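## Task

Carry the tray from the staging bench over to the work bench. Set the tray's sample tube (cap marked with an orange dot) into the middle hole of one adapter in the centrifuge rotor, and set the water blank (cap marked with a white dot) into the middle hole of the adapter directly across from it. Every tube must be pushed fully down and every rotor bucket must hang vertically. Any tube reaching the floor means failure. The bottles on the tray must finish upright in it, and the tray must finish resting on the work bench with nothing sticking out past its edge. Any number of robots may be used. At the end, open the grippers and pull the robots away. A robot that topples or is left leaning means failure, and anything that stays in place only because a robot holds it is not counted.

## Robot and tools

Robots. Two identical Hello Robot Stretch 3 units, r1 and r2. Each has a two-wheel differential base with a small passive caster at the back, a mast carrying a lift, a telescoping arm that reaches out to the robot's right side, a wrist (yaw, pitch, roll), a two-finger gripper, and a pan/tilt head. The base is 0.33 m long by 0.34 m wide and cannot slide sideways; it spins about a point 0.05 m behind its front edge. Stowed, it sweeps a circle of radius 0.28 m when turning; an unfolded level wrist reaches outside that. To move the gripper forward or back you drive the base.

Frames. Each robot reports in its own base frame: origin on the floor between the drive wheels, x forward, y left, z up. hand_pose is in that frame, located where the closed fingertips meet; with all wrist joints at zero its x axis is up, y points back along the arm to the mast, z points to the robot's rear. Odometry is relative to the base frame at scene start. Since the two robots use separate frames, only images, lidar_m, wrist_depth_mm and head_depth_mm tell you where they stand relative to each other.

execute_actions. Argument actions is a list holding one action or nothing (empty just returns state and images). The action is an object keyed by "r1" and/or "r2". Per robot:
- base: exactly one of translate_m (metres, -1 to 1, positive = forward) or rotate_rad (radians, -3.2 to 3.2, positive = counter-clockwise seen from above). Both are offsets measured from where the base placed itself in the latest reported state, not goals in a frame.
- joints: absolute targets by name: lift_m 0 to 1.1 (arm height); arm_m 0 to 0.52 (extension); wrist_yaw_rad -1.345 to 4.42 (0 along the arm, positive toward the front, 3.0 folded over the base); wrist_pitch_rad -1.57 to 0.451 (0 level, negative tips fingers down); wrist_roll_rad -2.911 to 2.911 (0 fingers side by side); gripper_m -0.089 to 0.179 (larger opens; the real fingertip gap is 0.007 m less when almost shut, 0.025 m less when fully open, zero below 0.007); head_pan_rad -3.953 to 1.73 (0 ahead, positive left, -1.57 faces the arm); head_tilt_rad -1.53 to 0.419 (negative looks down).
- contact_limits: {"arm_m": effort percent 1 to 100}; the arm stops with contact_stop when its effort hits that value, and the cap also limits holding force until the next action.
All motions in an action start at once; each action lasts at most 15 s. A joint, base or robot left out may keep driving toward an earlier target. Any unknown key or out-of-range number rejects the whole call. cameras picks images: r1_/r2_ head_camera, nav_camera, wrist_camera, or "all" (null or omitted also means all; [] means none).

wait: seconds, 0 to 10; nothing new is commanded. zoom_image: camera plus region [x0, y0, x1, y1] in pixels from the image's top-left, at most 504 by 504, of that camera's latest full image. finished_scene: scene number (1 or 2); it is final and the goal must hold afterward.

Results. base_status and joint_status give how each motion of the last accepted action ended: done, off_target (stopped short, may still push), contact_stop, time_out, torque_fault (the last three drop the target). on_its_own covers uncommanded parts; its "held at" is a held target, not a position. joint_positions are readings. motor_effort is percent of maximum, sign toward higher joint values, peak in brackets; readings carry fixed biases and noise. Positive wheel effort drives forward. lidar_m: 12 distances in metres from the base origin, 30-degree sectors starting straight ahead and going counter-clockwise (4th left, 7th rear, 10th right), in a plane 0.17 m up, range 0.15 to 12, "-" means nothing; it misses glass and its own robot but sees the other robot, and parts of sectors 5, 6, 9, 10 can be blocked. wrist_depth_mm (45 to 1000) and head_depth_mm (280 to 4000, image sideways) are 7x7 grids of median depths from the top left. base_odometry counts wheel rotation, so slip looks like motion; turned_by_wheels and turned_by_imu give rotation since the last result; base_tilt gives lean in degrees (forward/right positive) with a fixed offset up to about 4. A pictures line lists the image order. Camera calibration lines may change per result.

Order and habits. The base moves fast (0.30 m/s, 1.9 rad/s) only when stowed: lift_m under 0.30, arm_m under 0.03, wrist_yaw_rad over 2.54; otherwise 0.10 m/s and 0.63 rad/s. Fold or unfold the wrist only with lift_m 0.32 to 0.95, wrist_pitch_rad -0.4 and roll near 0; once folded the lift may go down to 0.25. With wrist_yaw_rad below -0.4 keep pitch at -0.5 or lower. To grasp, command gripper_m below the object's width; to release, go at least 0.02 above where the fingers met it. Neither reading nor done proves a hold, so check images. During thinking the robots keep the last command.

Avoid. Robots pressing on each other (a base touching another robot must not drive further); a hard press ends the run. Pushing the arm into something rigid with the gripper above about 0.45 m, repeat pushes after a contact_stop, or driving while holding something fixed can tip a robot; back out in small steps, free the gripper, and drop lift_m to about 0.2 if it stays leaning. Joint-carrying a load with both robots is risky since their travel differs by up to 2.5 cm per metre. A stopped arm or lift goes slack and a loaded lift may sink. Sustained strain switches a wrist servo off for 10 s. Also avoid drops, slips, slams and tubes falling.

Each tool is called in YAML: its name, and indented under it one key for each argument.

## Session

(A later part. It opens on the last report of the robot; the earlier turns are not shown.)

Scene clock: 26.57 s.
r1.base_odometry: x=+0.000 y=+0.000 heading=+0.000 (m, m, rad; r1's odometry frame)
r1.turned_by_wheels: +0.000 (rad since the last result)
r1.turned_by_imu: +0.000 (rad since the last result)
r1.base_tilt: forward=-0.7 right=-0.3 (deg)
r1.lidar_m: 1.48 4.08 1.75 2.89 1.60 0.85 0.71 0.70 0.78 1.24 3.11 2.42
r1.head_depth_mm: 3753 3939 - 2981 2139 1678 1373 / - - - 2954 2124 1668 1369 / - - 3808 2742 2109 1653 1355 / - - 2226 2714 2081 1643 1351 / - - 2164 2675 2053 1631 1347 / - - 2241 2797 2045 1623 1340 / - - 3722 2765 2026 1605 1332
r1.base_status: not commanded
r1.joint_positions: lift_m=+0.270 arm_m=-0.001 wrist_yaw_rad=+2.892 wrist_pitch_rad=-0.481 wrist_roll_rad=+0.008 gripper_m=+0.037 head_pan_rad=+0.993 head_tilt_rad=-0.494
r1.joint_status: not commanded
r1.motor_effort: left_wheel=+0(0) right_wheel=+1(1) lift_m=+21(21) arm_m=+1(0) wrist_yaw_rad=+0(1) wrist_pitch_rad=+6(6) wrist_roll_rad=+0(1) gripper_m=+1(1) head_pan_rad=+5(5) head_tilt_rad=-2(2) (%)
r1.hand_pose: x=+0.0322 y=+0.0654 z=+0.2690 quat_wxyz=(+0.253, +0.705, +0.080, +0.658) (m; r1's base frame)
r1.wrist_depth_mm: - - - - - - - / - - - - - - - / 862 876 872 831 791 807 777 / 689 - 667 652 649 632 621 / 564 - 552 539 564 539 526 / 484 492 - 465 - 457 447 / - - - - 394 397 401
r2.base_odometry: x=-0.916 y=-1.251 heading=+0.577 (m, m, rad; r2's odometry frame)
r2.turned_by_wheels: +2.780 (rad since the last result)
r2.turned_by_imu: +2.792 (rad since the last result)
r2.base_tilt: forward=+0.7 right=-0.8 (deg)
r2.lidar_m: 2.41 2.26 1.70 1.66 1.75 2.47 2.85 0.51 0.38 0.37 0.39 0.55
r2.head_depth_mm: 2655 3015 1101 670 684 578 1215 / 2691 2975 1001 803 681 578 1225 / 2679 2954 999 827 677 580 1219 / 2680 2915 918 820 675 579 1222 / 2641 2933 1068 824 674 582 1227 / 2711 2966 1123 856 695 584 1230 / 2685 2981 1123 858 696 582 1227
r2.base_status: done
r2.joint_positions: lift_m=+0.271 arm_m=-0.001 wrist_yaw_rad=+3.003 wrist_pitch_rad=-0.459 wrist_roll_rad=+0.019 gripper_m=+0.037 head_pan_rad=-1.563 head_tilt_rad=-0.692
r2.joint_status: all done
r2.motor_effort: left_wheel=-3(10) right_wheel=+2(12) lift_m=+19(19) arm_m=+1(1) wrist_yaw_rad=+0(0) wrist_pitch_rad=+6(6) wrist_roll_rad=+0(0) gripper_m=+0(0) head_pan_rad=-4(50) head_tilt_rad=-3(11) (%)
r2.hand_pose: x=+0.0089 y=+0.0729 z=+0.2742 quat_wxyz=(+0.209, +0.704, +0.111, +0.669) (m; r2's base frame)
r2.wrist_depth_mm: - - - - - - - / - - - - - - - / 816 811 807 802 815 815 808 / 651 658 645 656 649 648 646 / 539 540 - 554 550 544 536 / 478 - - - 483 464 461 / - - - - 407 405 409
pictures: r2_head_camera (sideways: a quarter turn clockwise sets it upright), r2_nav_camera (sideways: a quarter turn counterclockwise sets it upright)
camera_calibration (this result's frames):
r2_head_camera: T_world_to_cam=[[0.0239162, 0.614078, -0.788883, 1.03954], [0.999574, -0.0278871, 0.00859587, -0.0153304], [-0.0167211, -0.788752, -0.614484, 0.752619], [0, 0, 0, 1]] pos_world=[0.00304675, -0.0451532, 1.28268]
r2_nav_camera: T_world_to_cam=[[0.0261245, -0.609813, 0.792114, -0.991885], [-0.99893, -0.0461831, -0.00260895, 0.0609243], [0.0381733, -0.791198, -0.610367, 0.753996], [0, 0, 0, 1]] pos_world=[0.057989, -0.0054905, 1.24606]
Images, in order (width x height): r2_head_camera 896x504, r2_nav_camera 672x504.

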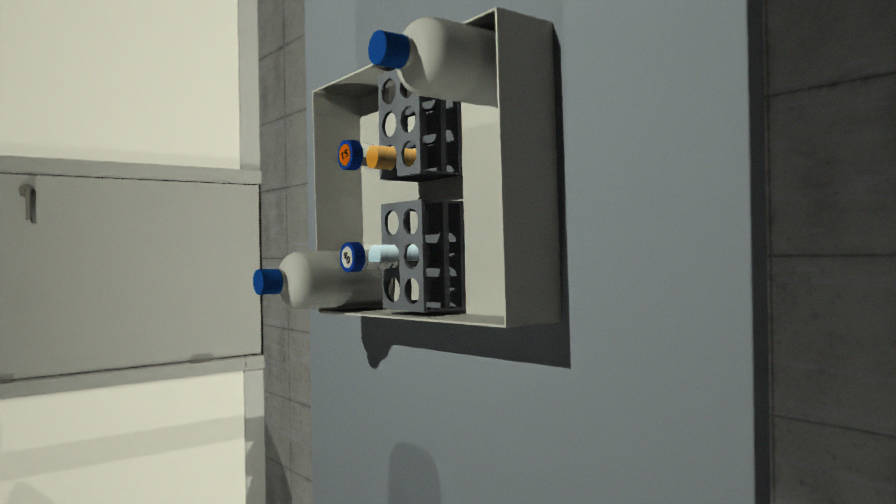

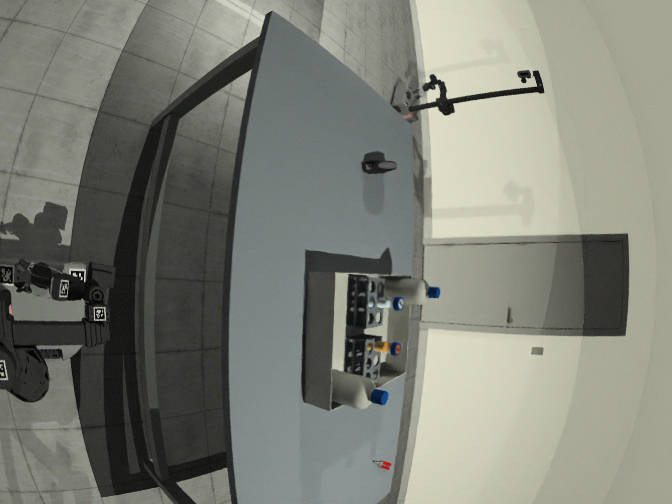

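execute_actions:
  actions:
    - {"r1":{"base":{"rotate_rad":1.39},"joints":{"head_pan_rad":0,"head_tilt_rad":-0.7}},"r2":{"base":{"translate_m":-0.1},"joints":{"lift_m":0.9,"wrist_pitch_rad":-0.4}}}
  cameras: []

execute_actions:
  actions:
    - {"r1":{"base":{"translate_m":1.0}},"r2":{"joints":{"lift_m":1.05,"wrist_yaw_rad":0,"gripper_m":0.07}}}
  cameras: ["r1_nav_camera"]

execute_actions:
  actions:
    - {"r1":{"base":{"translate_m":0.87}},"r2":{"joints":{"wrist_pitch_rad":-1.57,"wrist_roll_rad":1.57,"arm_m":0.3}}}
  cameras: []

execute_actions:
  actions:
    - {"r1":{"base":{"rotate_rad":0.478},"joints":{"head_pan_rad":-1.57,"head_tilt_rad":-0.7}}}

Scene clock: 39.23 s.
r1.base_odometry: x=+0.000 y=+0.000 heading=+1.390 (m, m, rad; r1's odometry frame)
r1.turned_by_wheels: +1.390 (rad since the last result)
r1.turned_by_imu: +1.389 (rad since the last result)
r1.base_tilt: forward=-0.7 right=-0.4 (deg)
r1.lidar_m: 2.83 2.71 0.99 0.73 0.71 0.73 1.00 2.74 2.45 1.49 4.09 1.75
r1.head_depth_mm: - 1823 2592 2065 1718 1438 1236 / - 2070 2793 2128 1703 1424 1219 / - 3601 2814 2103 1695 1419 1217 / - 3797 2738 2086 1677 1410 1210 / - 3977 2739 2064 1671 1394 1205 / - 3912 2693 2037 1650 1391 1197 / - 3842 2667 2038 1647 1382 1194
r1.base_status: done
r1.joint_positions: lift_m=+0.270 arm_m=-0.001 wrist_yaw_rad=+2.892 wrist_pitch_rad=-0.481 wrist_roll_rad=+0.008 gripper_m=+0.037 head_pan_rad=+0.007 head_tilt_rad=-0.692
r1.joint_status: all done
r1.motor_effort: left_wheel=-1(6) right_wheel=+0(6) lift_m=+21(21) arm_m=+0(1) wrist_yaw_rad=+0(0) wrist_pitch_rad=+6(6) wrist_roll_rad=+1(1) gripper_m=+0(1) head_pan_rad=-4(57) head_tilt_rad=-2(15) (%)
r1.hand_pose: x=+0.0322 y=+0.0654 z=+0.2690 quat_wxyz=(+0.253, +0.705, +0.080, +0.658) (m; r1's base frame)
r1.wrist_depth_mm: - 639 754 915 - - - / - 698 819 958 - - - / 586 737 799 834 795 796 778 / 620 - 669 655 649 633 645 / 556 - 563 549 551 525 523 / 483 488 - 466 - 458 454 / - - - - 392 398 390
r2.base_odometry: x=-0.999 y=-1.305 heading=+0.577 (m, m, rad; r2's odometry frame)
r2.turned_by_wheels: +0.000 (rad since the last result)
r2.turned_by_imu: +0.000 (rad since the last result)
r2.base_tilt: forward=+0.6 right=-0.9 (deg)
r2.lidar_m: 2.50 2.27 1.71 1.67 1.74 2.48 2.75 0.50 0.38 0.37 0.38 0.54
r2.head_depth_mm: 2677 2937 1102 849 706 - - / 2674 2974 1108 821 689 - - / 2680 3006 1018 661 676 613 - / 2657 2949 990 819 673 607 - / 2663 2934 974 810 675 616 - / 2667 2963 1028 803 675 597 1249 / 2679 2951 1126 858 693 584 1224
r2.base_status: done
r2.joint_positions: lift_m=+0.899 arm_m=-0.001 wrist_yaw_rad=+3.003 wrist_pitch_rad=-0.421 wrist_roll_rad=+0.019 gripper_m=+0.037 head_pan_rad=-1.563 head_tilt_rad=-0.692
r2.joint_status: all done
r2.motor_effort: left_wheel=-4(13) right_wheel=+2(8) lift_m=+46(49) arm_m=+1(1) wrist_yaw_rad=+0(1) wrist_pitch_rad=+9(11) wrist_roll_rad=+0(0) gripper_m=+0(0) head_pan_rad=-4(4) head_tilt_rad=-3(3) (%)
r2.hand_pose: x=+0.0096 y=+0.0779 z=+0.9115 quat_wxyz=(+0.196, +0.706, +0.098, +0.673) (m; r2's base frame)
r2.wrist_depth_mm: - - - - - - - / - - - - - - - / - - - - - - - / - - - - - - - / - - - - - - - / - - - - - - - / - - - - - - -
pictures: none
No camera images: the call's "cameras" was empty. Leave "cameras" out to get every camera's image.

Scene clock: 44.27 s.
r1.base_odometry: x=+0.180 y=+0.984 heading=+1.390 (m, m, rad; r1's odometry frame)
r1.turned_by_wheels: +0.000 (rad since the last result)
r1.turned_by_imu: +0.006 (rad since the last result)
r1.base_tilt: forward=-0.7 right=-0.3 (deg)
r1.lidar_m: 1.87 3.78 1.66 1.23 1.21 1.25 1.72 3.24 1.72 2.15 0.91 0.87
r1.head_depth_mm: - 1477 1202 2074 1714 1436 1234 / - 1661 1328 2116 1697 1423 1227 / - 1641 2630 2099 1686 1417 1217 / 3826 1853 2526 2074 1676 1411 1212 / 3642 3858 2722 2056 1674 1400 1206 / 3456 3660 2707 2047 1661 1391 1196 / 3326 3539 2661 2037 1642 1386 1195
r1.base_status: done
r1.joint_positions: lift_m=+0.270 arm_m=-0.001 wrist_yaw_rad=+2.892 wrist_pitch_rad=-0.481 wrist_roll_rad=+0.008 gripper_m=+0.037 head_pan_rad=+0.007 head_tilt_rad=-0.692
r1.joint_status: not commanded
r1.motor_effort: left_wheel=-2(5) right_wheel=+2(5) lift_m=+21(21) arm_m=+0(1) wrist_yaw_rad=+0(0) wrist_pitch_rad=+7(6) wrist_roll_rad=+0(0) gripper_m=+1(1) head_pan_rad=-5(5) head_tilt_rad=-3(3) (%)
r1.hand_pose: x=+0.0322 y=+0.0653 z=+0.2690 quat_wxyz=(+0.253, +0.705, +0.081, +0.658) (m; r1's base frame)
r1.wrist_depth_mm: - - - - - - - / - - - - - - - / 870 841 844 837 803 775 777 / 676 - 652 659 635 648 618 / 562 - 559 553 558 531 516 / 478 494 - 464 - 459 458 / - - - - 397 401 389
r2.base_odometry: x=-0.999 y=-1.305 heading=+0.577 (m, m, rad; r2's odometry frame)
r2.turned_by_wheels: +0.000 (rad since the last result)
r2.turned_by_imu: +0.000 (rad since the last result)
r2.base_tilt: forward=+0.8 right=-0.9 (deg)
r2.lidar_m: 2.50 2.28 1.71 1.66 1.75 2.47 2.75 0.50 0.38 0.37 0.38 0.54
r2.head_depth_mm: 2683 - - - - - 1217 / 2680 - - - - - 1195 / 2705 - - - - - 1202 / 2636 2850 - - - 568 1224 / 2667 2966 958 816 674 581 1219 / 2635 2917 1029 801 675 582 1218 / 2666 2943 1128 860 695 584 1225
r2.base_status: not commanded
r2.joint_positions: lift_m=+1.049 arm_m=-0.001 wrist_yaw_rad=+0.002 wrist_pitch_rad=-0.420 wrist_roll_rad=+0.019 gripper_m=+0.070 head_pan_rad=-1.563 head_tilt_rad=-0.692
r2.joint_status: all done
r2.motor_effort: left_wheel=-4(4) right_wheel=+2(2) lift_m=+46(47) arm_m=+0(1) wrist_yaw_rad=-2(1) wrist_pitch_rad=+9(9) wrist_roll_rad=+0(0) gripper_m=+1(95) head_pan_rad=-4(4) head_tilt_rad=-3(3) (%)
r2.hand_pose: x=-0.0212 y=-0.3682 z=+1.0616 quat_wxyz=(+0.685, +0.147, -0.698, -0.149) (m; r2's base frame)
r2.wrist_depth_mm: - - - - - - - / - - - - - - - / - 915 877 - - - - / 709 728 667 616 682 721 720 / 596 591 599 581 566 597 594 / 507 508 460 449 - 502 504 / 441 441 434 442 439 435 438
pictures: r1_nav_camera (sideways: a quarter turn counterclockwise sets it upright)
camera_calibration (this result's frames):
r1_nav_camera: T_world_to_cam=[[0.634366, -0.00910933, 0.772979, -0.969619], [0.0237401, -0.999229, -0.0312586, 0.0925347], [0.772668, 0.0381799, -0.633661, 0.780625], [0, 0, 0, 1]] pos_world=[0.00973263, 0.0538266, 1.24704]
Images, in order (width x height): r1_nav_camera 672x504.

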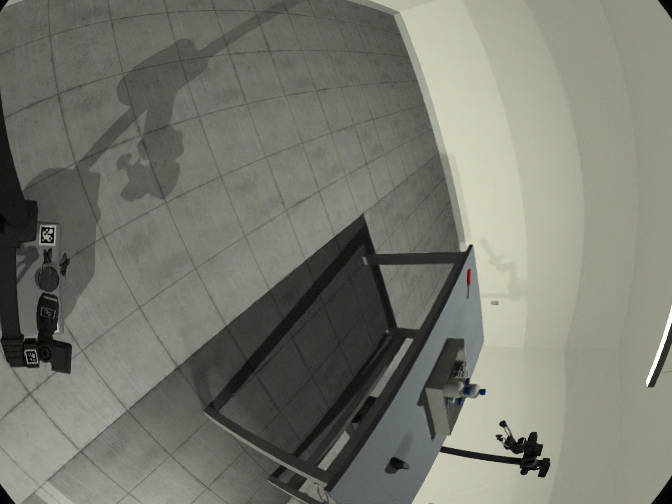

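Scene clock: 48.93 s.
r1.base_odometry: x=+0.337 y=+1.839 heading=+1.390 (m, m, rad; r1's odometry frame)
r1.turned_by_wheels: +0.000 (rad since the last result)
r1.turned_by_imu: +0.005 (rad since the last result)
r1.base_tilt: forward=-0.8 right=-0.2 (deg)
r1.lidar_m: 1.00 3.00 2.29 1.67 1.63 1.69 2.35 2.31 0.63 1.10 1.06 1.10
r1.head_depth_mm: 3569 3920 1148 866 698 1337 1235 / 3338 3709 1137 861 714 1428 1223 / 3180 3531 1122 855 1641 1414 1219 / 2976 3352 1112 1247 1681 1406 1213 / 2860 3197 2604 1937 1578 1399 1204 / 2706 3025 2670 2054 1660 1389 1203 / 2615 2914 2674 2030 1641 1389 1197
r1.base_status: done
r1.joint_positions: lift_m=+0.270 arm_m=-0.001 wrist_yaw_rad=+2.892 wrist_pitch_rad=-0.481 wrist_roll_rad=+0.008 gripper_m=+0.037 head_pan_rad=+0.007 head_tilt_rad=-0.693
r1.joint_status: not commanded
r1.motor_effort: left_wheel=-1(4) right_wheel=+1(5) lift_m=+21(21) arm_m=-1(1) wrist_yaw_rad=+0(0) wrist_pitch_rad=+6(7) wrist_roll_rad=+0(1) gripper_m=+1(0) head_pan_rad=-4(4) head_tilt_rad=-3(2) (%)
r1.hand_pose: x=+0.0322 y=+0.0653 z=+0.2689 quat_wxyz=(+0.253, +0.705, +0.081, +0.658) (m; r1's base frame)
r1.wrist_depth_mm: - - - - - - - / - - - - - - - / 857 851 833 824 835 779 787 / 685 - 652 656 649 634 624 / 559 - 549 538 551 522 526 / 471 490 - 463 - 462 460 / - - - - 396 399 395
r2.base_odometry: x=-0.999 y=-1.305 heading=+0.577 (m, m, rad; r2's odometry frame)
r2.turned_by_wheels: +0.000 (rad since the last result)
r2.turned_by_imu: +0.000 (rad since the last result)
r2.base_tilt: forward=+0.8 right=-0.8 (deg)
r2.lidar_m: 2.50 2.27 1.71 1.66 1.75 2.47 2.74 0.50 0.38 0.37 0.38 0.54
r2.head_depth_mm: - 3003 1102 849 687 578 1217 / 2743 3070 1021 821 687 579 1215 / - 3065 978 661 673 580 1219 / - - - 850 671 581 1221 / 2652 2905 953 812 673 581 1229 / 2620 2956 1031 805 676 582 1224 / 2647 2930 1122 858 694 583 1223
r2.base_status: not commanded
r2.joint_positions: lift_m=+1.049 arm_m=+0.300 wrist_yaw_rad=+0.000 wrist_pitch_rad=-1.545 wrist_roll_rad=+1.564 gripper_m=+0.070 head_pan_rad=-1.563 head_tilt_rad=-0.692
r2.joint_status: all done
joint sent to its limit — the command would take r2.wrist_pitch_rad past its lower limit, so that joint was sent only as far as its limit.
r2.motor_effort: left_wheel=-4(3) right_wheel=+2(2) lift_m=+46(47) arm_m=+4(2) wrist_yaw_rad=+0(0) wrist_pitch_rad=-3(8) wrist_roll_rad=+4(5) gripper_m=+0(0) head_pan_rad=-4(4) head_tilt_rad=-3(3) (%)
r2.hand_pose: x=-0.0215 y=-0.4269 z=+0.9313 quat_wxyz=(+0.003, +0.002, -0.716, -0.698) (m; r2's base frame)
r2.wrist_depth_mm: 178 252 307 306 306 - - / 179 219 314 315 311 - - / 199 257 323 321 320 - - / 331 331 330 330 332 - - / 339 339 337 340 - - - / 347 350 350 345 - - - / 341 349 357 360 - - -
pictures: none
No camera images: the call's "cameras" was empty. Leave "cameras" out to get every camera's image.

Scene clock: 50.60 s.
r1.base_odometry: x=+0.337 y=+1.839 heading=+1.868 (m, m, rad; r1's odometry frame)
r1.turned_by_wheels: +0.478 (rad since the last result)
r1.turned_by_imu: +0.478 (rad since the last result)
r1.base_tilt: forward=-0.7 right=-0.2 (deg)
r1.lidar_m: 3.00 2.40 1.68 1.61 1.64 2.25 2.30 0.63 0.66 1.06 1.09 1.00
r1.head_depth_mm: 2781 3130 1143 816 697 1341 1236 / 2768 3126 1134 859 693 1332 1222 / 2774 3126 1124 852 686 1325 1213 / 2750 3077 1108 845 681 1312 1209 / 2757 3091 1014 762 677 1308 1202 / 2690 2955 991 687 674 1302 1200 / 877 3084 952 811 669 1295 1189
r1.base_status: done
r1.joint_positions: lift_m=+0.270 arm_m=-0.001 wrist_yaw_rad=+2.892 wrist_pitch_rad=-0.481 wrist_roll_rad=+0.008 gripper_m=+0.037 head_pan_rad=-1.563 head_tilt_rad=-0.693
r1.joint_status: all done
r1.motor_effort: left_wheel=-1(6) right_wheel=+1(6) lift_m=+21(21) arm_m=-1(1) wrist_yaw_rad=+0(0) wrist_pitch_rad=+6(7) wrist_roll_rad=+1(1) gripper_m=+1(0) head_pan_rad=-5(56) head_tilt_rad=-3(3) (%)
r1.hand_pose: x=+0.0322 y=+0.0653 z=+0.2689 quat_wxyz=(+0.253, +0.705, +0.081, +0.658) (m; r1's base frame)
r1.wrist_depth_mm: - - - - - - - / - - - - - - - / 813 846 826 799 805 788 761 / 678 - 668 659 654 643 645 / 565 - 544 547 557 530 529 / 480 481 - 459 - 457 454 / - - - - 393 399 395
r2.base_odometry: x=-0.999 y=-1.305 heading=+0.577 (m, m, rad; r2's odometry frame)
r2.turned_by_wheels: +0.000 (rad since the last result)
r2.turned_by_imu: +0.000 (rad since the last result)
r2.base_tilt: forward=+0.6 right=-0.8 (deg)
r2.lidar_m: 2.51 2.27 1.71 1.67 1.75 2.47 2.74 0.50 0.38 0.37 0.38 0.54
r2.head_depth_mm: - 3011 1103 846 686 577 1215 / 2696 3090 1017 819 690 578 1217 / - 3048 981 662 674 578 1220 / - - - 849 672 580 1223 / 2675 2917 954 810 675 581 1223 / 2630 2907 1032 803 676 582 1220 / 2636 2974 1118 859 697 583 1227
r2.base_status: not commanded
r2.joint_positions: lift_m=+1.049 arm_m=+0.300 wrist_yaw_rad=+0.000 wrist_pitch_rad=-1.545 wrist_roll_rad=+1.564 gripper_m=+0.070 head_pan_rad=-1.563 head_tilt_rad=-0.692
r2.joint_status: not commanded
r2.motor_effort: left_wheel=-3(3) right_wheel=+2(2) lift_m=+47(47) arm_m=+4(4) wrist_yaw_rad=+1(0) wrist_pitch_rad=-3(3) wrist_roll_rad=+4(4) gripper_m=+0(0) head_pan_rad=-4(5) head_tilt_rad=-3(3) (%)
r2.hand_pose: x=-0.0215 y=-0.4269 z=+0.9313 quat_wxyz=(+0.003, +0.002, -0.716, -0.698) (m; r2's base frame)
r2.wrist_depth_mm: 178 252 305 305 306 - - / 179 219 315 316 314 - - / 199 256 321 323 322 - - / 331 330 331 332 331 - - / 340 340 337 339 - - - / 347 349 351 350 - - - / 340 351 359 356 - - -
pictures: r1_head_camera (sideways: a quarter turn clockwise sets it upright), r1_nav_camera (sideways: a quarter turn counterclockwise sets it upright), r1_wrist_camera, r2_head_camera (sideways: a quarter turn clockwise sets it upright), r2_nav_camera (sideways: a quarter turn counterclockwise sets it upright), r2_wrist_camera
camera_calibration (this result's frames):
r1_head_camera: T_world_to_cam=[[-0.0466526, 0.625075, -0.779169, 1.03875], [0.998723, 0.01403, -0.0485429, 0.0584445], [-0.0194113, -0.780438, -0.624931, 0.774693], [0, 0, 0, 1]] pos_world=[0.00512842, -0.045519, 1.29633]
r1_nav_camera: T_world_to_cam=[[-0.00845266, -0.634496, 0.77288, -0.965569], [-0.999204, -0.024768, -0.0312612, 0.0987781], [0.0389778, -0.772529, -0.633782, 0.785257], [0, 0, 0, 1]] pos_world=[0.0599303, -0.00356843, 1.24704]
r1_wrist_camera: T_world_to_cam=[[0.968862, -0.245752, -0.0302021, -0.00132716], [-0.168648, -0.565682, -0.807194, 0.294097], [0.181285, 0.787153, -0.589513, 0.260577], [0, 0, 0, 1]] pos_world=[0.00364606, -0.0390744, 0.390967]
r2_head_camera: T_world_to_cam=[[0.0240002, 0.614075, -0.788883, 1.03953], [0.99957, -0.0280239, 0.00859586, -0.0153303], [-0.0168291, -0.78875, -0.614484, 0.75262], [0, 0, 0, 1]] pos_world=[0.00304057, -0.0451527, 1.28268]
r2_nav_camera: T_world_to_cam=[[0.026041, -0.609817, 0.792114, -0.991884], [-0.998936, -0.0460464, -0.00260895, 0.0609243], [0.038065, -0.791203, -0.610367, 0.753997], [0, 0, 0, 1]] pos_world=[0.0579883, -0.00549759, 1.24606]
r2_wrist_camera: T_world_to_cam=[[-0.010838, 0.999194, -0.0386477, 0.460863], [0.988539, 0.0165266, 0.15006, -0.0749949], [0.150578, -0.0365784, -0.987921, 1.07376], [0, 0, 0, 1]] pos_world=[-0.0825545, -0.419975, 1.08986]
Images, in order (width x height): r1_head_camera 896x504, r1_nav_camera 672x504, r1_wrist_camera 644x364, r2_head_camera 896x504, r2_nav_camera 672x504, r2_wrist_camera 644x364.

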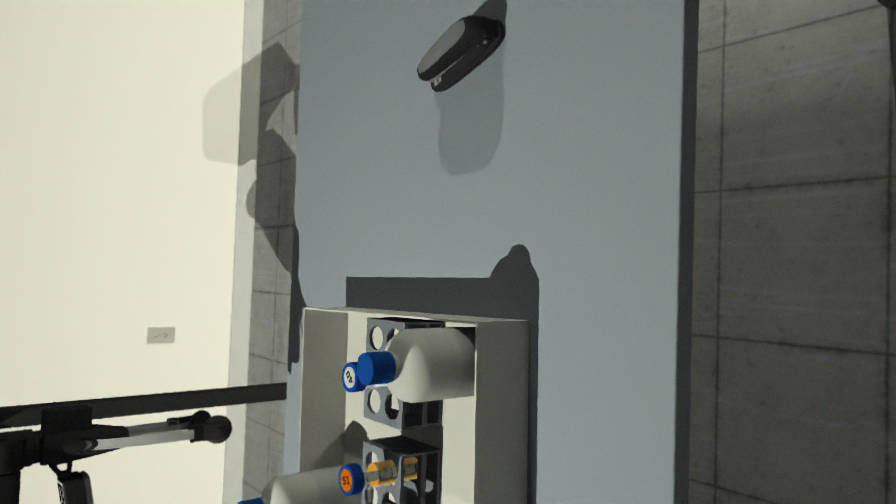

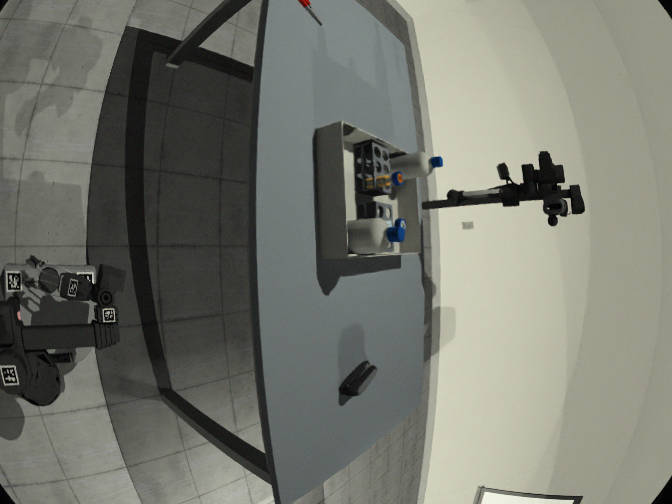

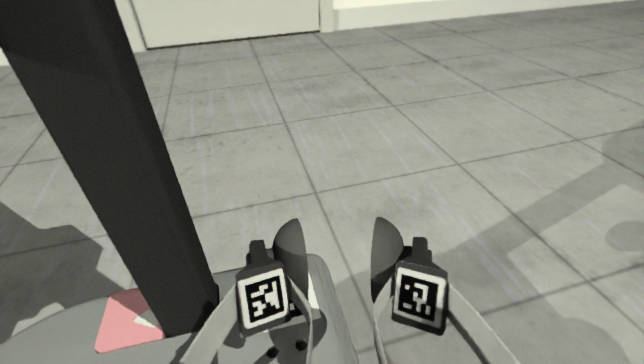

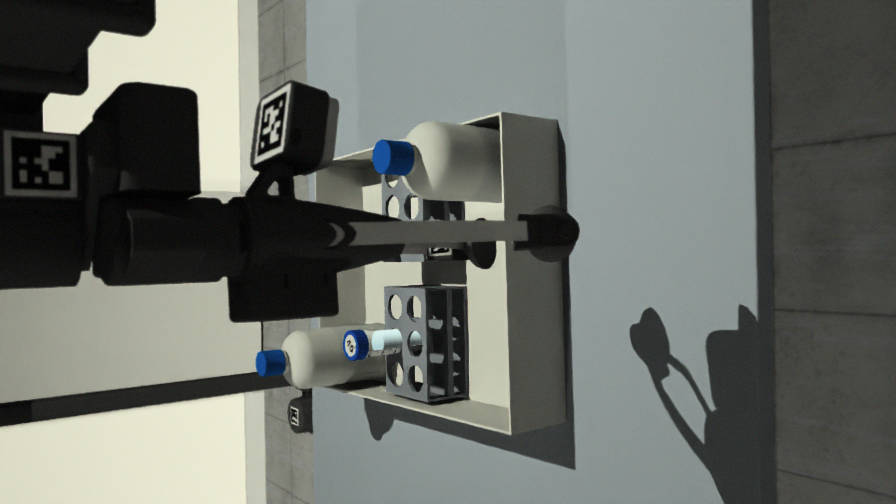

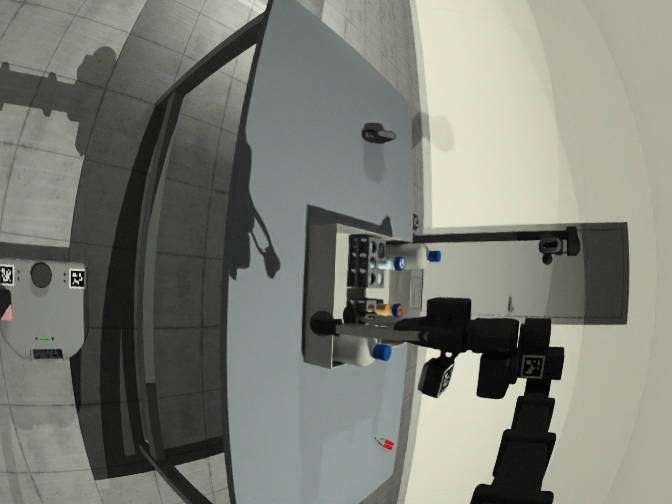

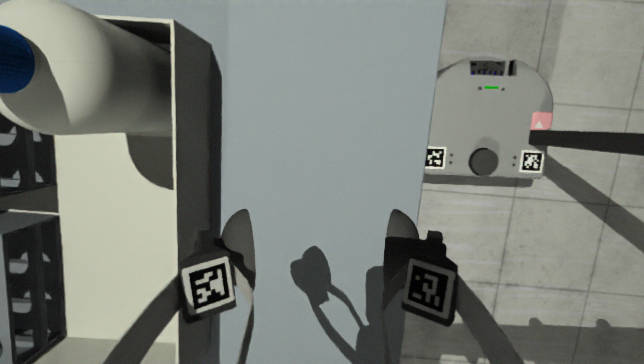

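execute_actions:
  actions:
    - {"r1":{"base":{"rotate_rad":0.025},"joints":{"lift_m":0.9,"wrist_pitch_rad":-0.4}},"r2":{"base":{"rotate_rad":-0.012}}}
  cameras: []

execute_actions:
  actions:
    - {"r1":{"base":{"translate_m":0.23},"joints":{"lift_m":1.05,"wrist_yaw_rad":0,"gripper_m":0.07}},"r2":{"base":{"translate_m":0.04},"joints":{"arm_m":0.41,"lift_m":1.0}}}
  cameras: []

execute_actions:
  actions:
    - {"r1":{"joints":{"wrist_pitch_rad":-1.57,"wrist_roll_rad":1.57,"arm_m":0.43}}}
  cameras: ["r1_wrist_camera","r2_wrist_camera","r1_head_camera","r2_head_camera"]

Scene clock: 61.77 s.
r1.base_odometry: x=+0.337 y=+1.839 heading=+1.892 (m, m, rad; r1's odometry frame)
r1.turned_by_wheels: +0.025 (rad since the last result)
r1.turned_by_imu: +0.025 (rad since the last result)
r1.base_tilt: forward=-0.7 right=-0.3 (deg)
r1.lidar_m: 3.00 2.33 1.67 1.61 1.68 2.30 2.30 0.63 1.10 1.06 1.10 0.99
r1.head_depth_mm: 2774 3100 1149 822 696 - - / 2780 3094 1134 860 692 - - / 2781 3102 1126 850 685 606 - / 2789 3102 1110 844 681 613 - / 2775 3124 1014 690 678 - - / 1384 1606 995 705 673 609 1158 / 2699 3128 904 807 670 1325 1198
r1.base_status: done
r1.joint_positions: lift_m=+0.900 arm_m=-0.001 wrist_yaw_rad=+2.892 wrist_pitch_rad=-0.419 wrist_roll_rad=+0.008 gripper_m=+0.037 head_pan_rad=-1.563 head_tilt_rad=-0.693
r1.joint_status: all done
r1.motor_effort: left_wheel=-1(6) right_wheel=+1(5) lift_m=+27(27) arm_m=+0(2) wrist_yaw_rad=+0(0) wrist_pitch_rad=+9(11) wrist_roll_rad=+0(0) gripper_m=+1(1) head_pan_rad=-5(5) head_tilt_rad=-3(3) (%)
r1.hand_pose: x=+0.0343 y=+0.0733 z=+0.9123 quat_wxyz=(+0.233, +0.707, +0.059, +0.665) (m; r1's base frame)
r1.wrist_depth_mm: - - - - - - - / - - - - - - - / - - - - - - - / - - - - - - - / - - - - - - - / - - - - - - - / - - - - - - -
r2.base_odometry: x=-0.999 y=-1.305 heading=+0.565 (m, m, rad; r2's odometry frame)
r2.turned_by_wheels: -0.012 (rad since the last result)
r2.turned_by_imu: -0.012 (rad since the last result)
r2.base_tilt: forward=+0.7 right=-1.0 (deg)
r2.lidar_m: 2.50 2.30 1.71 1.67 1.74 2.44 2.74 0.51 0.38 0.37 0.38 0.53
r2.head_depth_mm: - 3003 1105 848 687 577 1213 / 2718 3046 1015 848 690 579 1217 / - 3059 975 663 676 579 1221 / - - - 815 672 581 1221 / 2670 2933 970 801 673 581 1223 / 1357 2867 924 805 675 584 1224 / 1278 2937 1120 858 695 583 1207
r2.base_status: done
r2.joint_positions: lift_m=+1.049 arm_m=+0.300 wrist_yaw_rad=+0.000 wrist_pitch_rad=-1.545 wrist_roll_rad=+1.564 gripper_m=+0.070 head_pan_rad=-1.563 head_tilt_rad=-0.692
r2.joint_status: not commanded
r2.motor_effort: left_wheel=-2(3) right_wheel=+1(4) lift_m=+47(47) arm_m=+4(4) wrist_yaw_rad=+0(1) wrist_pitch_rad=-3(3) wrist_roll_rad=+4(4) gripper_m=+0(1) head_pan_rad=-4(4) head_tilt_rad=-2(3) (%)
r2.hand_pose: x=-0.0215 y=-0.4269 z=+0.9313 quat_wxyz=(+0.003, +0.002, -0.716, -0.698) (m; r2's base frame)
r2.wrist_depth_mm: 183 307 307 305 306 - - / 178 221 313 314 311 - - / 190 253 321 324 319 - - / 328 331 329 330 331 - - / 340 340 338 339 - - - / 344 350 350 350 - - - / 352 358 358 357 - - -
pictures: none
No camera images: the call's "cameras" was empty. Leave "cameras" out to get every camera's image.

Scene clock: 65.00 s.
r1.base_odometry: x=+0.264 y=+2.058 heading=+1.892 (m, m, rad; r1's odometry frame)
r1.turned_by_wheels: +0.000 (rad since the last result)
r1.turned_by_imu: +0.001 (rad since the last result)
r1.base_tilt: forward=-0.7 right=-0.3 (deg)
r1.lidar_m: 2.77 2.33 1.69 1.61 1.67 2.30 2.53 0.82 1.10 1.06 1.10 0.79
r1.head_depth_mm: 2778 2999 - - - - 1219 / 2768 3031 - - - - 1186 / 2695 3003 - - - - 1169 / 752 1542 1082 - 663 1310 1215 / 2764 3109 909 809 677 1312 1205 / 2790 3146 1087 829 674 1302 1204 / 2795 3114 1074 824 668 1300 1195
r1.base_status: done
r1.joint_positions: lift_m=+1.050 arm_m=-0.001 wrist_yaw_rad=+0.002 wrist_pitch_rad=-0.419 wrist_roll_rad=+0.008 gripper_m=+0.070 head_pan_rad=-1.563 head_tilt_rad=-0.693
r1.joint_status: all done
r1.motor_effort: left_wheel=-1(3) right_wheel=+1(4) lift_m=+26(29) arm_m=-1(1) wrist_yaw_rad=-1(2) wrist_pitch_rad=+9(10) wrist_roll_rad=+0(0) gripper_m=+1(80) head_pan_rad=-5(5) head_tilt_rad=-3(3) (%)
r1.hand_pose: x=-0.0211 y=-0.3683 z=+1.0624 quat_wxyz=(+0.689, +0.147, -0.694, -0.147) (m; r1's base frame)
r1.wrist_depth_mm: - - - 626 - - - / - - - - - - - / - - - 939 - - - / 799 775 724 715 707 749 747 / 648 637 623 587 467 601 568 / 540 533 - 465 462 493 496 / 457 460 433 445 433 427 433
r2.base_odometry: x=-0.966 y=-1.284 heading=+0.565 (m, m, rad; r2's odometry frame)
r2.turned_by_wheels: +0.000 (rad since the last result)
r2.turned_by_imu: +0.000 (rad since the last result)
r2.base_tilt: forward=+0.7 right=-0.8 (deg)
r2.lidar_m: 2.46 2.29 1.71 1.66 1.74 2.44 2.79 0.51 0.38 0.37 0.39 0.54
r2.head_depth_mm: 2653 - 1056 848 687 578 1213 / 2600 3018 1103 664 681 579 1218 / 2622 3037 976 802 677 579 1218 / 1028 - - 820 672 581 1217 / 2671 2925 886 814 674 581 1225 / 2637 2927 1117 828 675 583 1222 / 2659 2938 1122 857 694 583 1229
r2.base_status: done
r2.joint_positions: lift_m=+1.001 arm_m=+0.410 wrist_yaw_rad=+0.000 wrist_pitch_rad=-1.545 wrist_roll_rad=+1.564 gripper_m=+0.070 head_pan_rad=-1.563 head_tilt_rad=-0.692
r2.joint_status: all done
r2.motor_effort: left_wheel=-2(3) right_wheel=+0(6) lift_m=+19(45) arm_m=+4(3) wrist_yaw_rad=+1(0) wrist_pitch_rad=-3(3) wrist_roll_rad=+4(4) gripper_m=+1(0) head_pan_rad=-4(4) head_tilt_rad=-3(3) (%)
r2.hand_pose: x=-0.0215 y=-0.5368 z=+0.8825 quat_wxyz=(+0.003, +0.002, -0.716, -0.698) (m; r2's base frame)
r2.wrist_depth_mm: 210 135 129 256 259 259 259 / 212 263 178 265 266 264 267 / 218 271 272 272 272 272 272 / 281 281 280 279 281 279 - / 230 284 286 288 287 287 - / 234 289 294 296 - 292 - / 241 293 302 303 302 302 -
pictures: none
No camera images: the call's "cameras" was empty. Leave "cameras" out to get every camera's image.

Scene clock: 69.37 s.
r1.base_odometry: x=+0.264 y=+2.058 heading=+1.892 (m, m, rad; r1's odometry frame)
r1.turned_by_wheels: +0.000 (rad since the last result)
r1.turned_by_imu: +0.000 (rad since the last result)
r1.base_tilt: forward=-0.7 right=-0.3 (deg)
r1.lidar_m: 2.77 2.33 1.70 1.62 1.67 2.31 2.53 0.82 1.10 1.06 1.10 0.79
r1.head_depth_mm: - 3073 1148 865 695 626 1232 / - 3051 1134 691 690 1335 1222 / - 3119 1012 800 686 1322 1217 / 756 827 1004 811 682 1314 1214 / 2794 3071 908 821 679 1309 1205 / 2746 3117 1087 829 674 1305 1198 / 2808 3144 1073 822 669 1296 1196
r1.base_status: not commanded
r1.joint_positions: lift_m=+1.050 arm_m=+0.430 wrist_yaw_rad=+0.000 wrist_pitch_rad=-1.558 wrist_roll_rad=+1.565 gripper_m=+0.070 head_pan_rad=-1.563 head_tilt_rad=-0.693
r1.joint_status: all done
joint sent to its limit — the command would take r1.wrist_pitch_rad past its lower limit, so that joint was sent only as far as its limit.
r1.motor_effort: left_wheel=-1(2) right_wheel=+1(1) lift_m=+26(26) arm_m=+5(5) wrist_yaw_rad=-1(0) wrist_pitch_rad=-4(10) wrist_roll_rad=+3(5) gripper_m=+0(2) head_pan_rad=-5(5) head_tilt_rad=-3(3) (%)
r1.hand_pose: x=-0.0215 y=-0.5535 z=+0.9320 quat_wxyz=(+0.002, +0.002, -0.711, -0.703) (m; r1's base frame)
r1.wrist_depth_mm: 251 261 135 303 304 299 - / 209 283 174 304 303 306 - / 262 263 316 316 317 308 - / 326 320 324 321 324 320 - / 334 289 335 331 333 329 - / 278 278 - 340 338 - - / 329 291 337 349 346 348 -
r2.base_odometry: x=-0.966 y=-1.284 heading=+0.565 (m, m, rad; r2's odometry frame)
r2.turned_by_wheels: +0.000 (rad since the last result)
r2.turned_by_imu: +0.000 (rad since the last result)
r2.base_tilt: forward=+0.7 right=-0.8 (deg)
r2.lidar_m: 2.46 2.30 1.72 1.66 1.74 2.44 2.78 0.51 0.38 0.37 0.38 0.54
r2.head_depth_mm: 2634 - 1057 846 688 577 1218 / 2619 3086 1104 665 681 578 1218 / 2594 3071 979 802 677 580 1219 / 714 - - 823 673 581 1219 / 2571 2925 886 812 676 581 1222 / 2649 2918 1116 829 674 582 1221 / 2636 2954 1124 860 696 584 1225
r2.base_status: not commanded
r2.joint_positions: lift_m=+1.001 arm_m=+0.410 wrist_yaw_rad=+0.000 wrist_pitch_rad=-1.545 wrist_roll_rad=+1.564 gripper_m=+0.070 head_pan_rad=-1.563 head_tilt_rad=-0.692
r2.joint_status: not commanded
r2.motor_effort: left_wheel=-2(2) right_wheel=+0(0) lift_m=+19(19) arm_m=+4(4) wrist_yaw_rad=+1(1) wrist_pitch_rad=-3(2) wrist_roll_rad=+4(4) gripper_m=+0(0) head_pan_rad=-3(4) head_tilt_rad=-3(3) (%)
r2.hand_pose: x=-0.0215 y=-0.5368 z=+0.8825 quat_wxyz=(+0.003, +0.002, -0.716, -0.698) (m; r2's base frame)
r2.wrist_depth_mm: 209 135 128 257 260 259 260 / 211 264 178 265 266 265 266 / 217 272 271 271 272 272 274 / 280 280 279 279 279 280 - / 230 285 287 287 284 286 - / 234 289 296 297 - 293 - / 242 291 301 304 305 301 -
pictures: r1_head_camera (sideways: a quarter turn clockwise sets it upright), r1_wrist_camera, r2_head_camera (sideways: a quarter turn clockwise sets it upright), r2_wrist_camera
camera_calibration (this result's frames):
r1_head_camera: T_world_to_cam=[[-0.0463964, 0.625094, -0.779169, 1.03875], [0.998728, 0.0136207, -0.0485429, 0.0584445], [-0.0197311, -0.78043, -0.624931, 0.774695], [0, 0, 0, 1]] pos_world=[0.00510976, -0.0455186, 1.29633]
r1_wrist_camera: T_world_to_cam=[[0.0120091, 0.999538, -0.0279123, 0.585213], [0.988949, -0.00774738, 0.148055, -0.0863424], [0.147771, -0.0293819, -0.988585, 1.0676], [0, 0, 0, 1]] pos_world=[-0.0793998, -0.554243, 1.08453]
r2_head_camera: T_world_to_cam=[[0.0240022, 0.614075, -0.788883, 1.03953], [0.99957, -0.0280271, 0.00859587, -0.0153303], [-0.0168316, -0.78875, -0.614484, 0.75262], [0, 0, 0, 1]] pos_world=[0.00304043, -0.0451527, 1.28268]
r2_wrist_camera: T_world_to_cam=[[-0.0108098, 0.99922, -0.0379906, 0.56815], [0.988539, 0.0164, 0.150072, -0.0659282], [0.150578, -0.0359329, -0.987945, 1.02186], [0, 0, 0, 1]] pos_world=[-0.0825542, -0.529907, 1.04102]
Images, in order (width x height): r1_head_camera 896x504, r1_wrist_camera 644x364, r2_head_camera 896x504, r2_wrist_camera 644x364.

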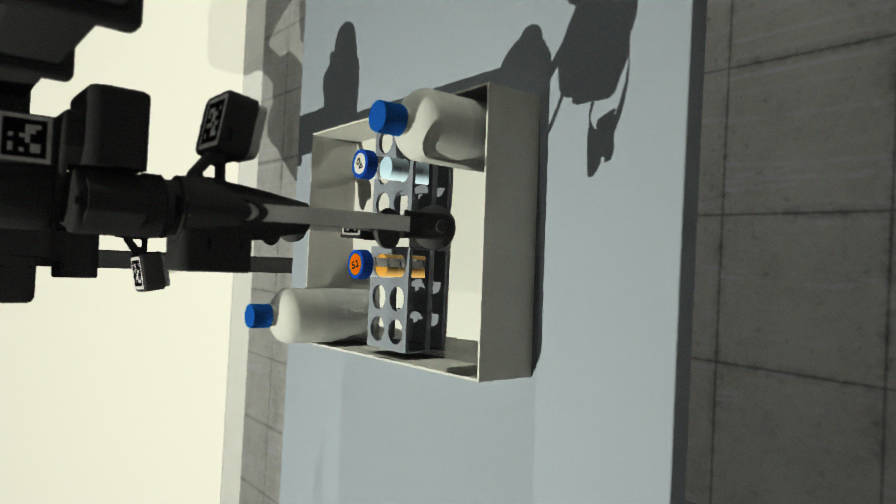

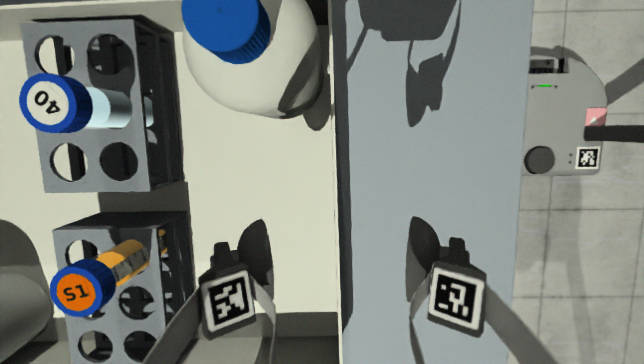

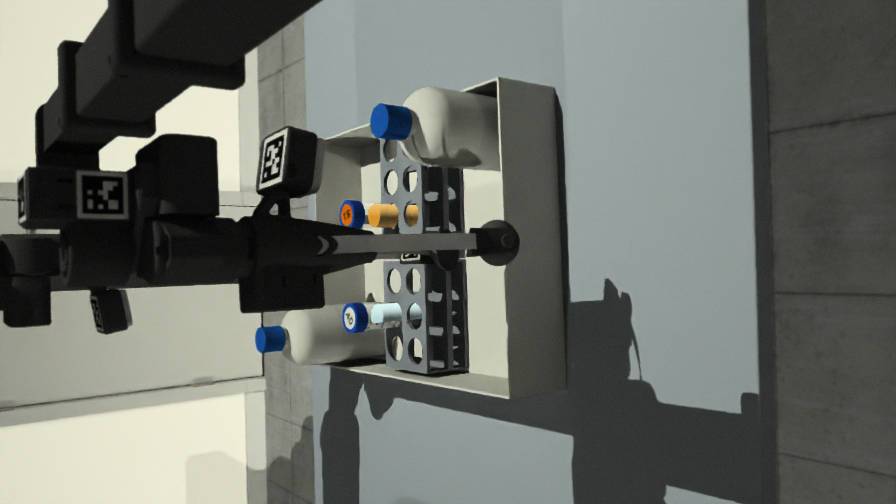

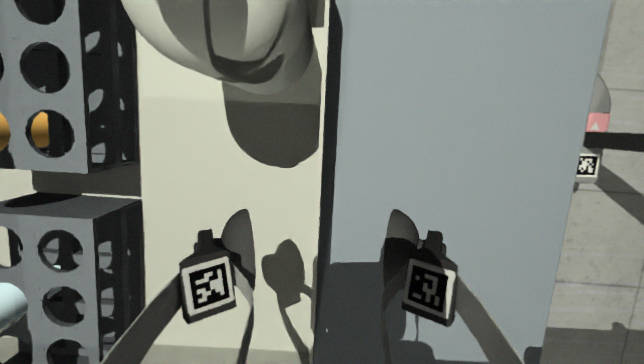

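execute_actions:
  actions:
    - {"r1":{"joints":{"lift_m":0.915,"arm_m":0.427}},"r2":{"joints":{"lift_m":0.915,"arm_m":0.408}}}
  cameras: ["r1_wrist_camera","r2_wrist_camera","r1_head_camera"]

Scene clock: 72.67 s.
r1.base_odometry: x=+0.264 y=+2.058 heading=+1.892 (m, m, rad; r1's odometry frame)
r1.turned_by_wheels: +0.000 (rad since the last result)
r1.turned_by_imu: +0.000 (rad since the last result)
r1.base_tilt: forward=-0.8 right=-0.3 (deg)
r1.lidar_m: 2.77 2.33 1.70 1.61 1.67 2.30 2.53 0.82 1.10 1.06 1.10 0.79
r1.head_depth_mm: 2768 3077 - - 695 627 1228 / 2760 2991 1041 685 691 1329 1221 / 2778 2920 - 716 686 1327 1222 / 945 870 1159 810 665 1319 1216 / 2712 3120 907 823 678 1306 1203 / 2766 3133 1086 830 675 1304 1200 / 2803 3167 1074 824 668 1294 1189
r1.base_status: not commanded
r1.joint_positions: lift_m=+0.915 arm_m=+0.427 wrist_yaw_rad=+0.000 wrist_pitch_rad=-1.558 wrist_roll_rad=+1.565 gripper_m=+0.070 head_pan_rad=-1.563 head_tilt_rad=-0.693
r1.joint_status: all done
r1.motor_effort: left_wheel=-1(3) right_wheel=+1(1) lift_m=+21(23) arm_m=-5(5) wrist_yaw_rad=-1(0) wrist_pitch_rad=-4(4) wrist_roll_rad=+3(3) gripper_m=+1(0) head_pan_rad=-4(4) head_tilt_rad=-3(2) (%)
r1.hand_pose: x=-0.0215 y=-0.5512 z=+0.7973 quat_wxyz=(+0.002, +0.002, -0.711, -0.703) (m; r1's base frame)
r1.wrist_depth_mm: - 53 66 174 175 174 173 / 182 69 97 178 181 178 177 / 184 187 183 183 184 182 180 / 187 190 189 187 189 188 186 / 196 193 192 191 193 191 190 / 195 199 - 196 197 195 193 / 198 204 204 200 203 201 199
r2.base_odometry: x=-0.966 y=-1.284 heading=+0.565 (m, m, rad; r2's odometry frame)
r2.turned_by_wheels: +0.000 (rad since the last result)
r2.turned_by_imu: +0.000 (rad since the last result)
r2.base_tilt: forward=+0.6 right=-0.9 (deg)
r2.lidar_m: 2.47 2.30 1.71 1.66 1.74 2.44 2.78 0.51 0.38 0.37 0.38 0.54
r2.head_depth_mm: 2686 2954 2927 - 678 578 1211 / 2665 2909 1017 655 681 579 1216 / 2662 2877 - 792 675 579 1222 / 2558 800 - 804 672 580 1219 / 1048 2909 887 813 675 582 1219 / 2622 2915 1124 828 676 582 1222 / 2621 2906 1127 858 695 584 1229
r2.base_status: not commanded
r2.joint_positions: lift_m=+0.916 arm_m=+0.408 wrist_yaw_rad=+0.000 wrist_pitch_rad=-1.545 wrist_roll_rad=+1.564 gripper_m=+0.070 head_pan_rad=-1.563 head_tilt_rad=-0.692
r2.joint_status: all done
r2.motor_effort: left_wheel=-2(2) right_wheel=+0(0) lift_m=+19(19) arm_m=-2(2) wrist_yaw_rad=+0(1) wrist_pitch_rad=-3(3) wrist_roll_rad=+4(4) gripper_m=+1(0) head_pan_rad=-4(4) head_tilt_rad=-3(3) (%)
r2.hand_pose: x=-0.0215 y=-0.5354 z=+0.7975 quat_wxyz=(+0.003, +0.002, -0.716, -0.698) (m; r2's base frame)
r2.wrist_depth_mm: 181 80 102 179 180 179 179 / 184 185 183 184 185 184 183 / 189 189 189 189 189 189 188 / 195 195 194 194 195 193 193 / 199 199 199 200 199 199 198 / 203 205 205 205 - 204 203 / 208 211 210 210 212 210 209
pictures: r1_head_camera (sideways: a quarter turn clockwise sets it upright), r1_wrist_camera, r2_wrist_camera
camera_calibration (this result's frames):
r1_head_camera: T_world_to_cam=[[-0.0463964, 0.625094, -0.779169, 1.03875], [0.998728, 0.0136207, -0.0485429, 0.0584445], [-0.0197311, -0.78043, -0.624931, 0.774695], [0, 0, 0, 1]] pos_world=[0.00510976, -0.0455186, 1.29633]
r1_wrist_camera: T_world_to_cam=[[0.012009, 0.999544, -0.0277219, 0.579049], [0.988949, -0.00777552, 0.148054, -0.0663944], [0.147771, -0.0291935, -0.988591, 0.934599], [0, 0, 0, 1]] pos_world=[-0.0793998, -0.552017, 0.949819]
r2_wrist_camera: T_world_to_cam=[[-0.0108097, 0.999222, -0.0379252, 0.563467], [0.988539, 0.0163901, 0.150073, -0.0532025], [0.150578, -0.0358683, -0.987947, 0.937975], [0, 0, 0, 1]] pos_world=[-0.0825542, -0.528513, 0.956024]
Images, in order (width x height): r1_head_camera 896x504, r1_wrist_camera 644x364, r2_wrist_camera 644x364.

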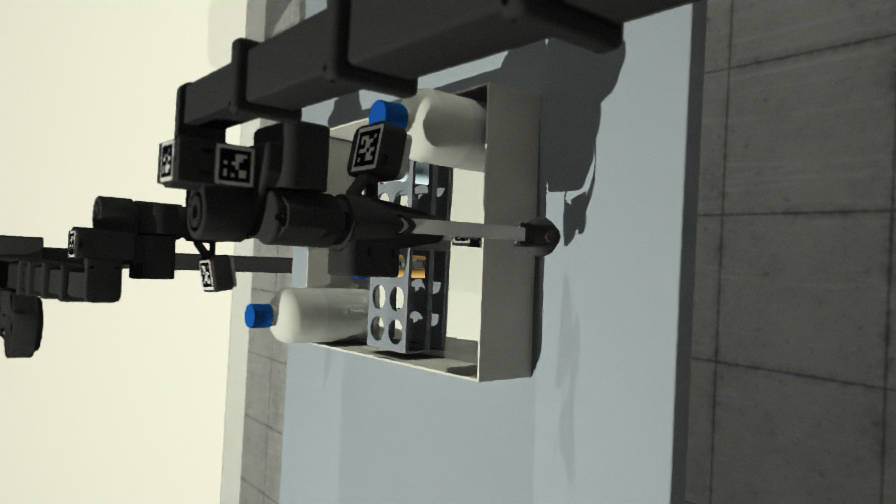

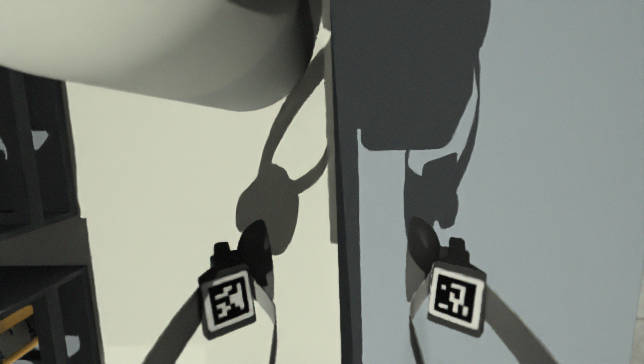

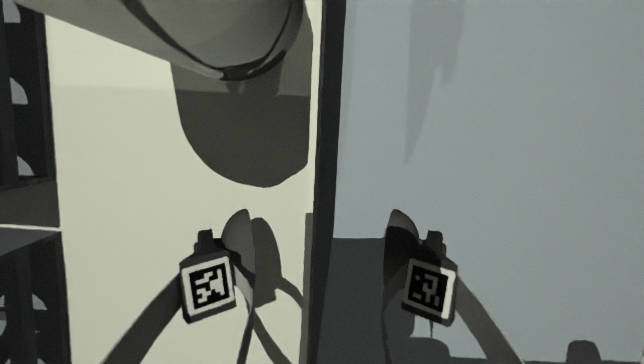

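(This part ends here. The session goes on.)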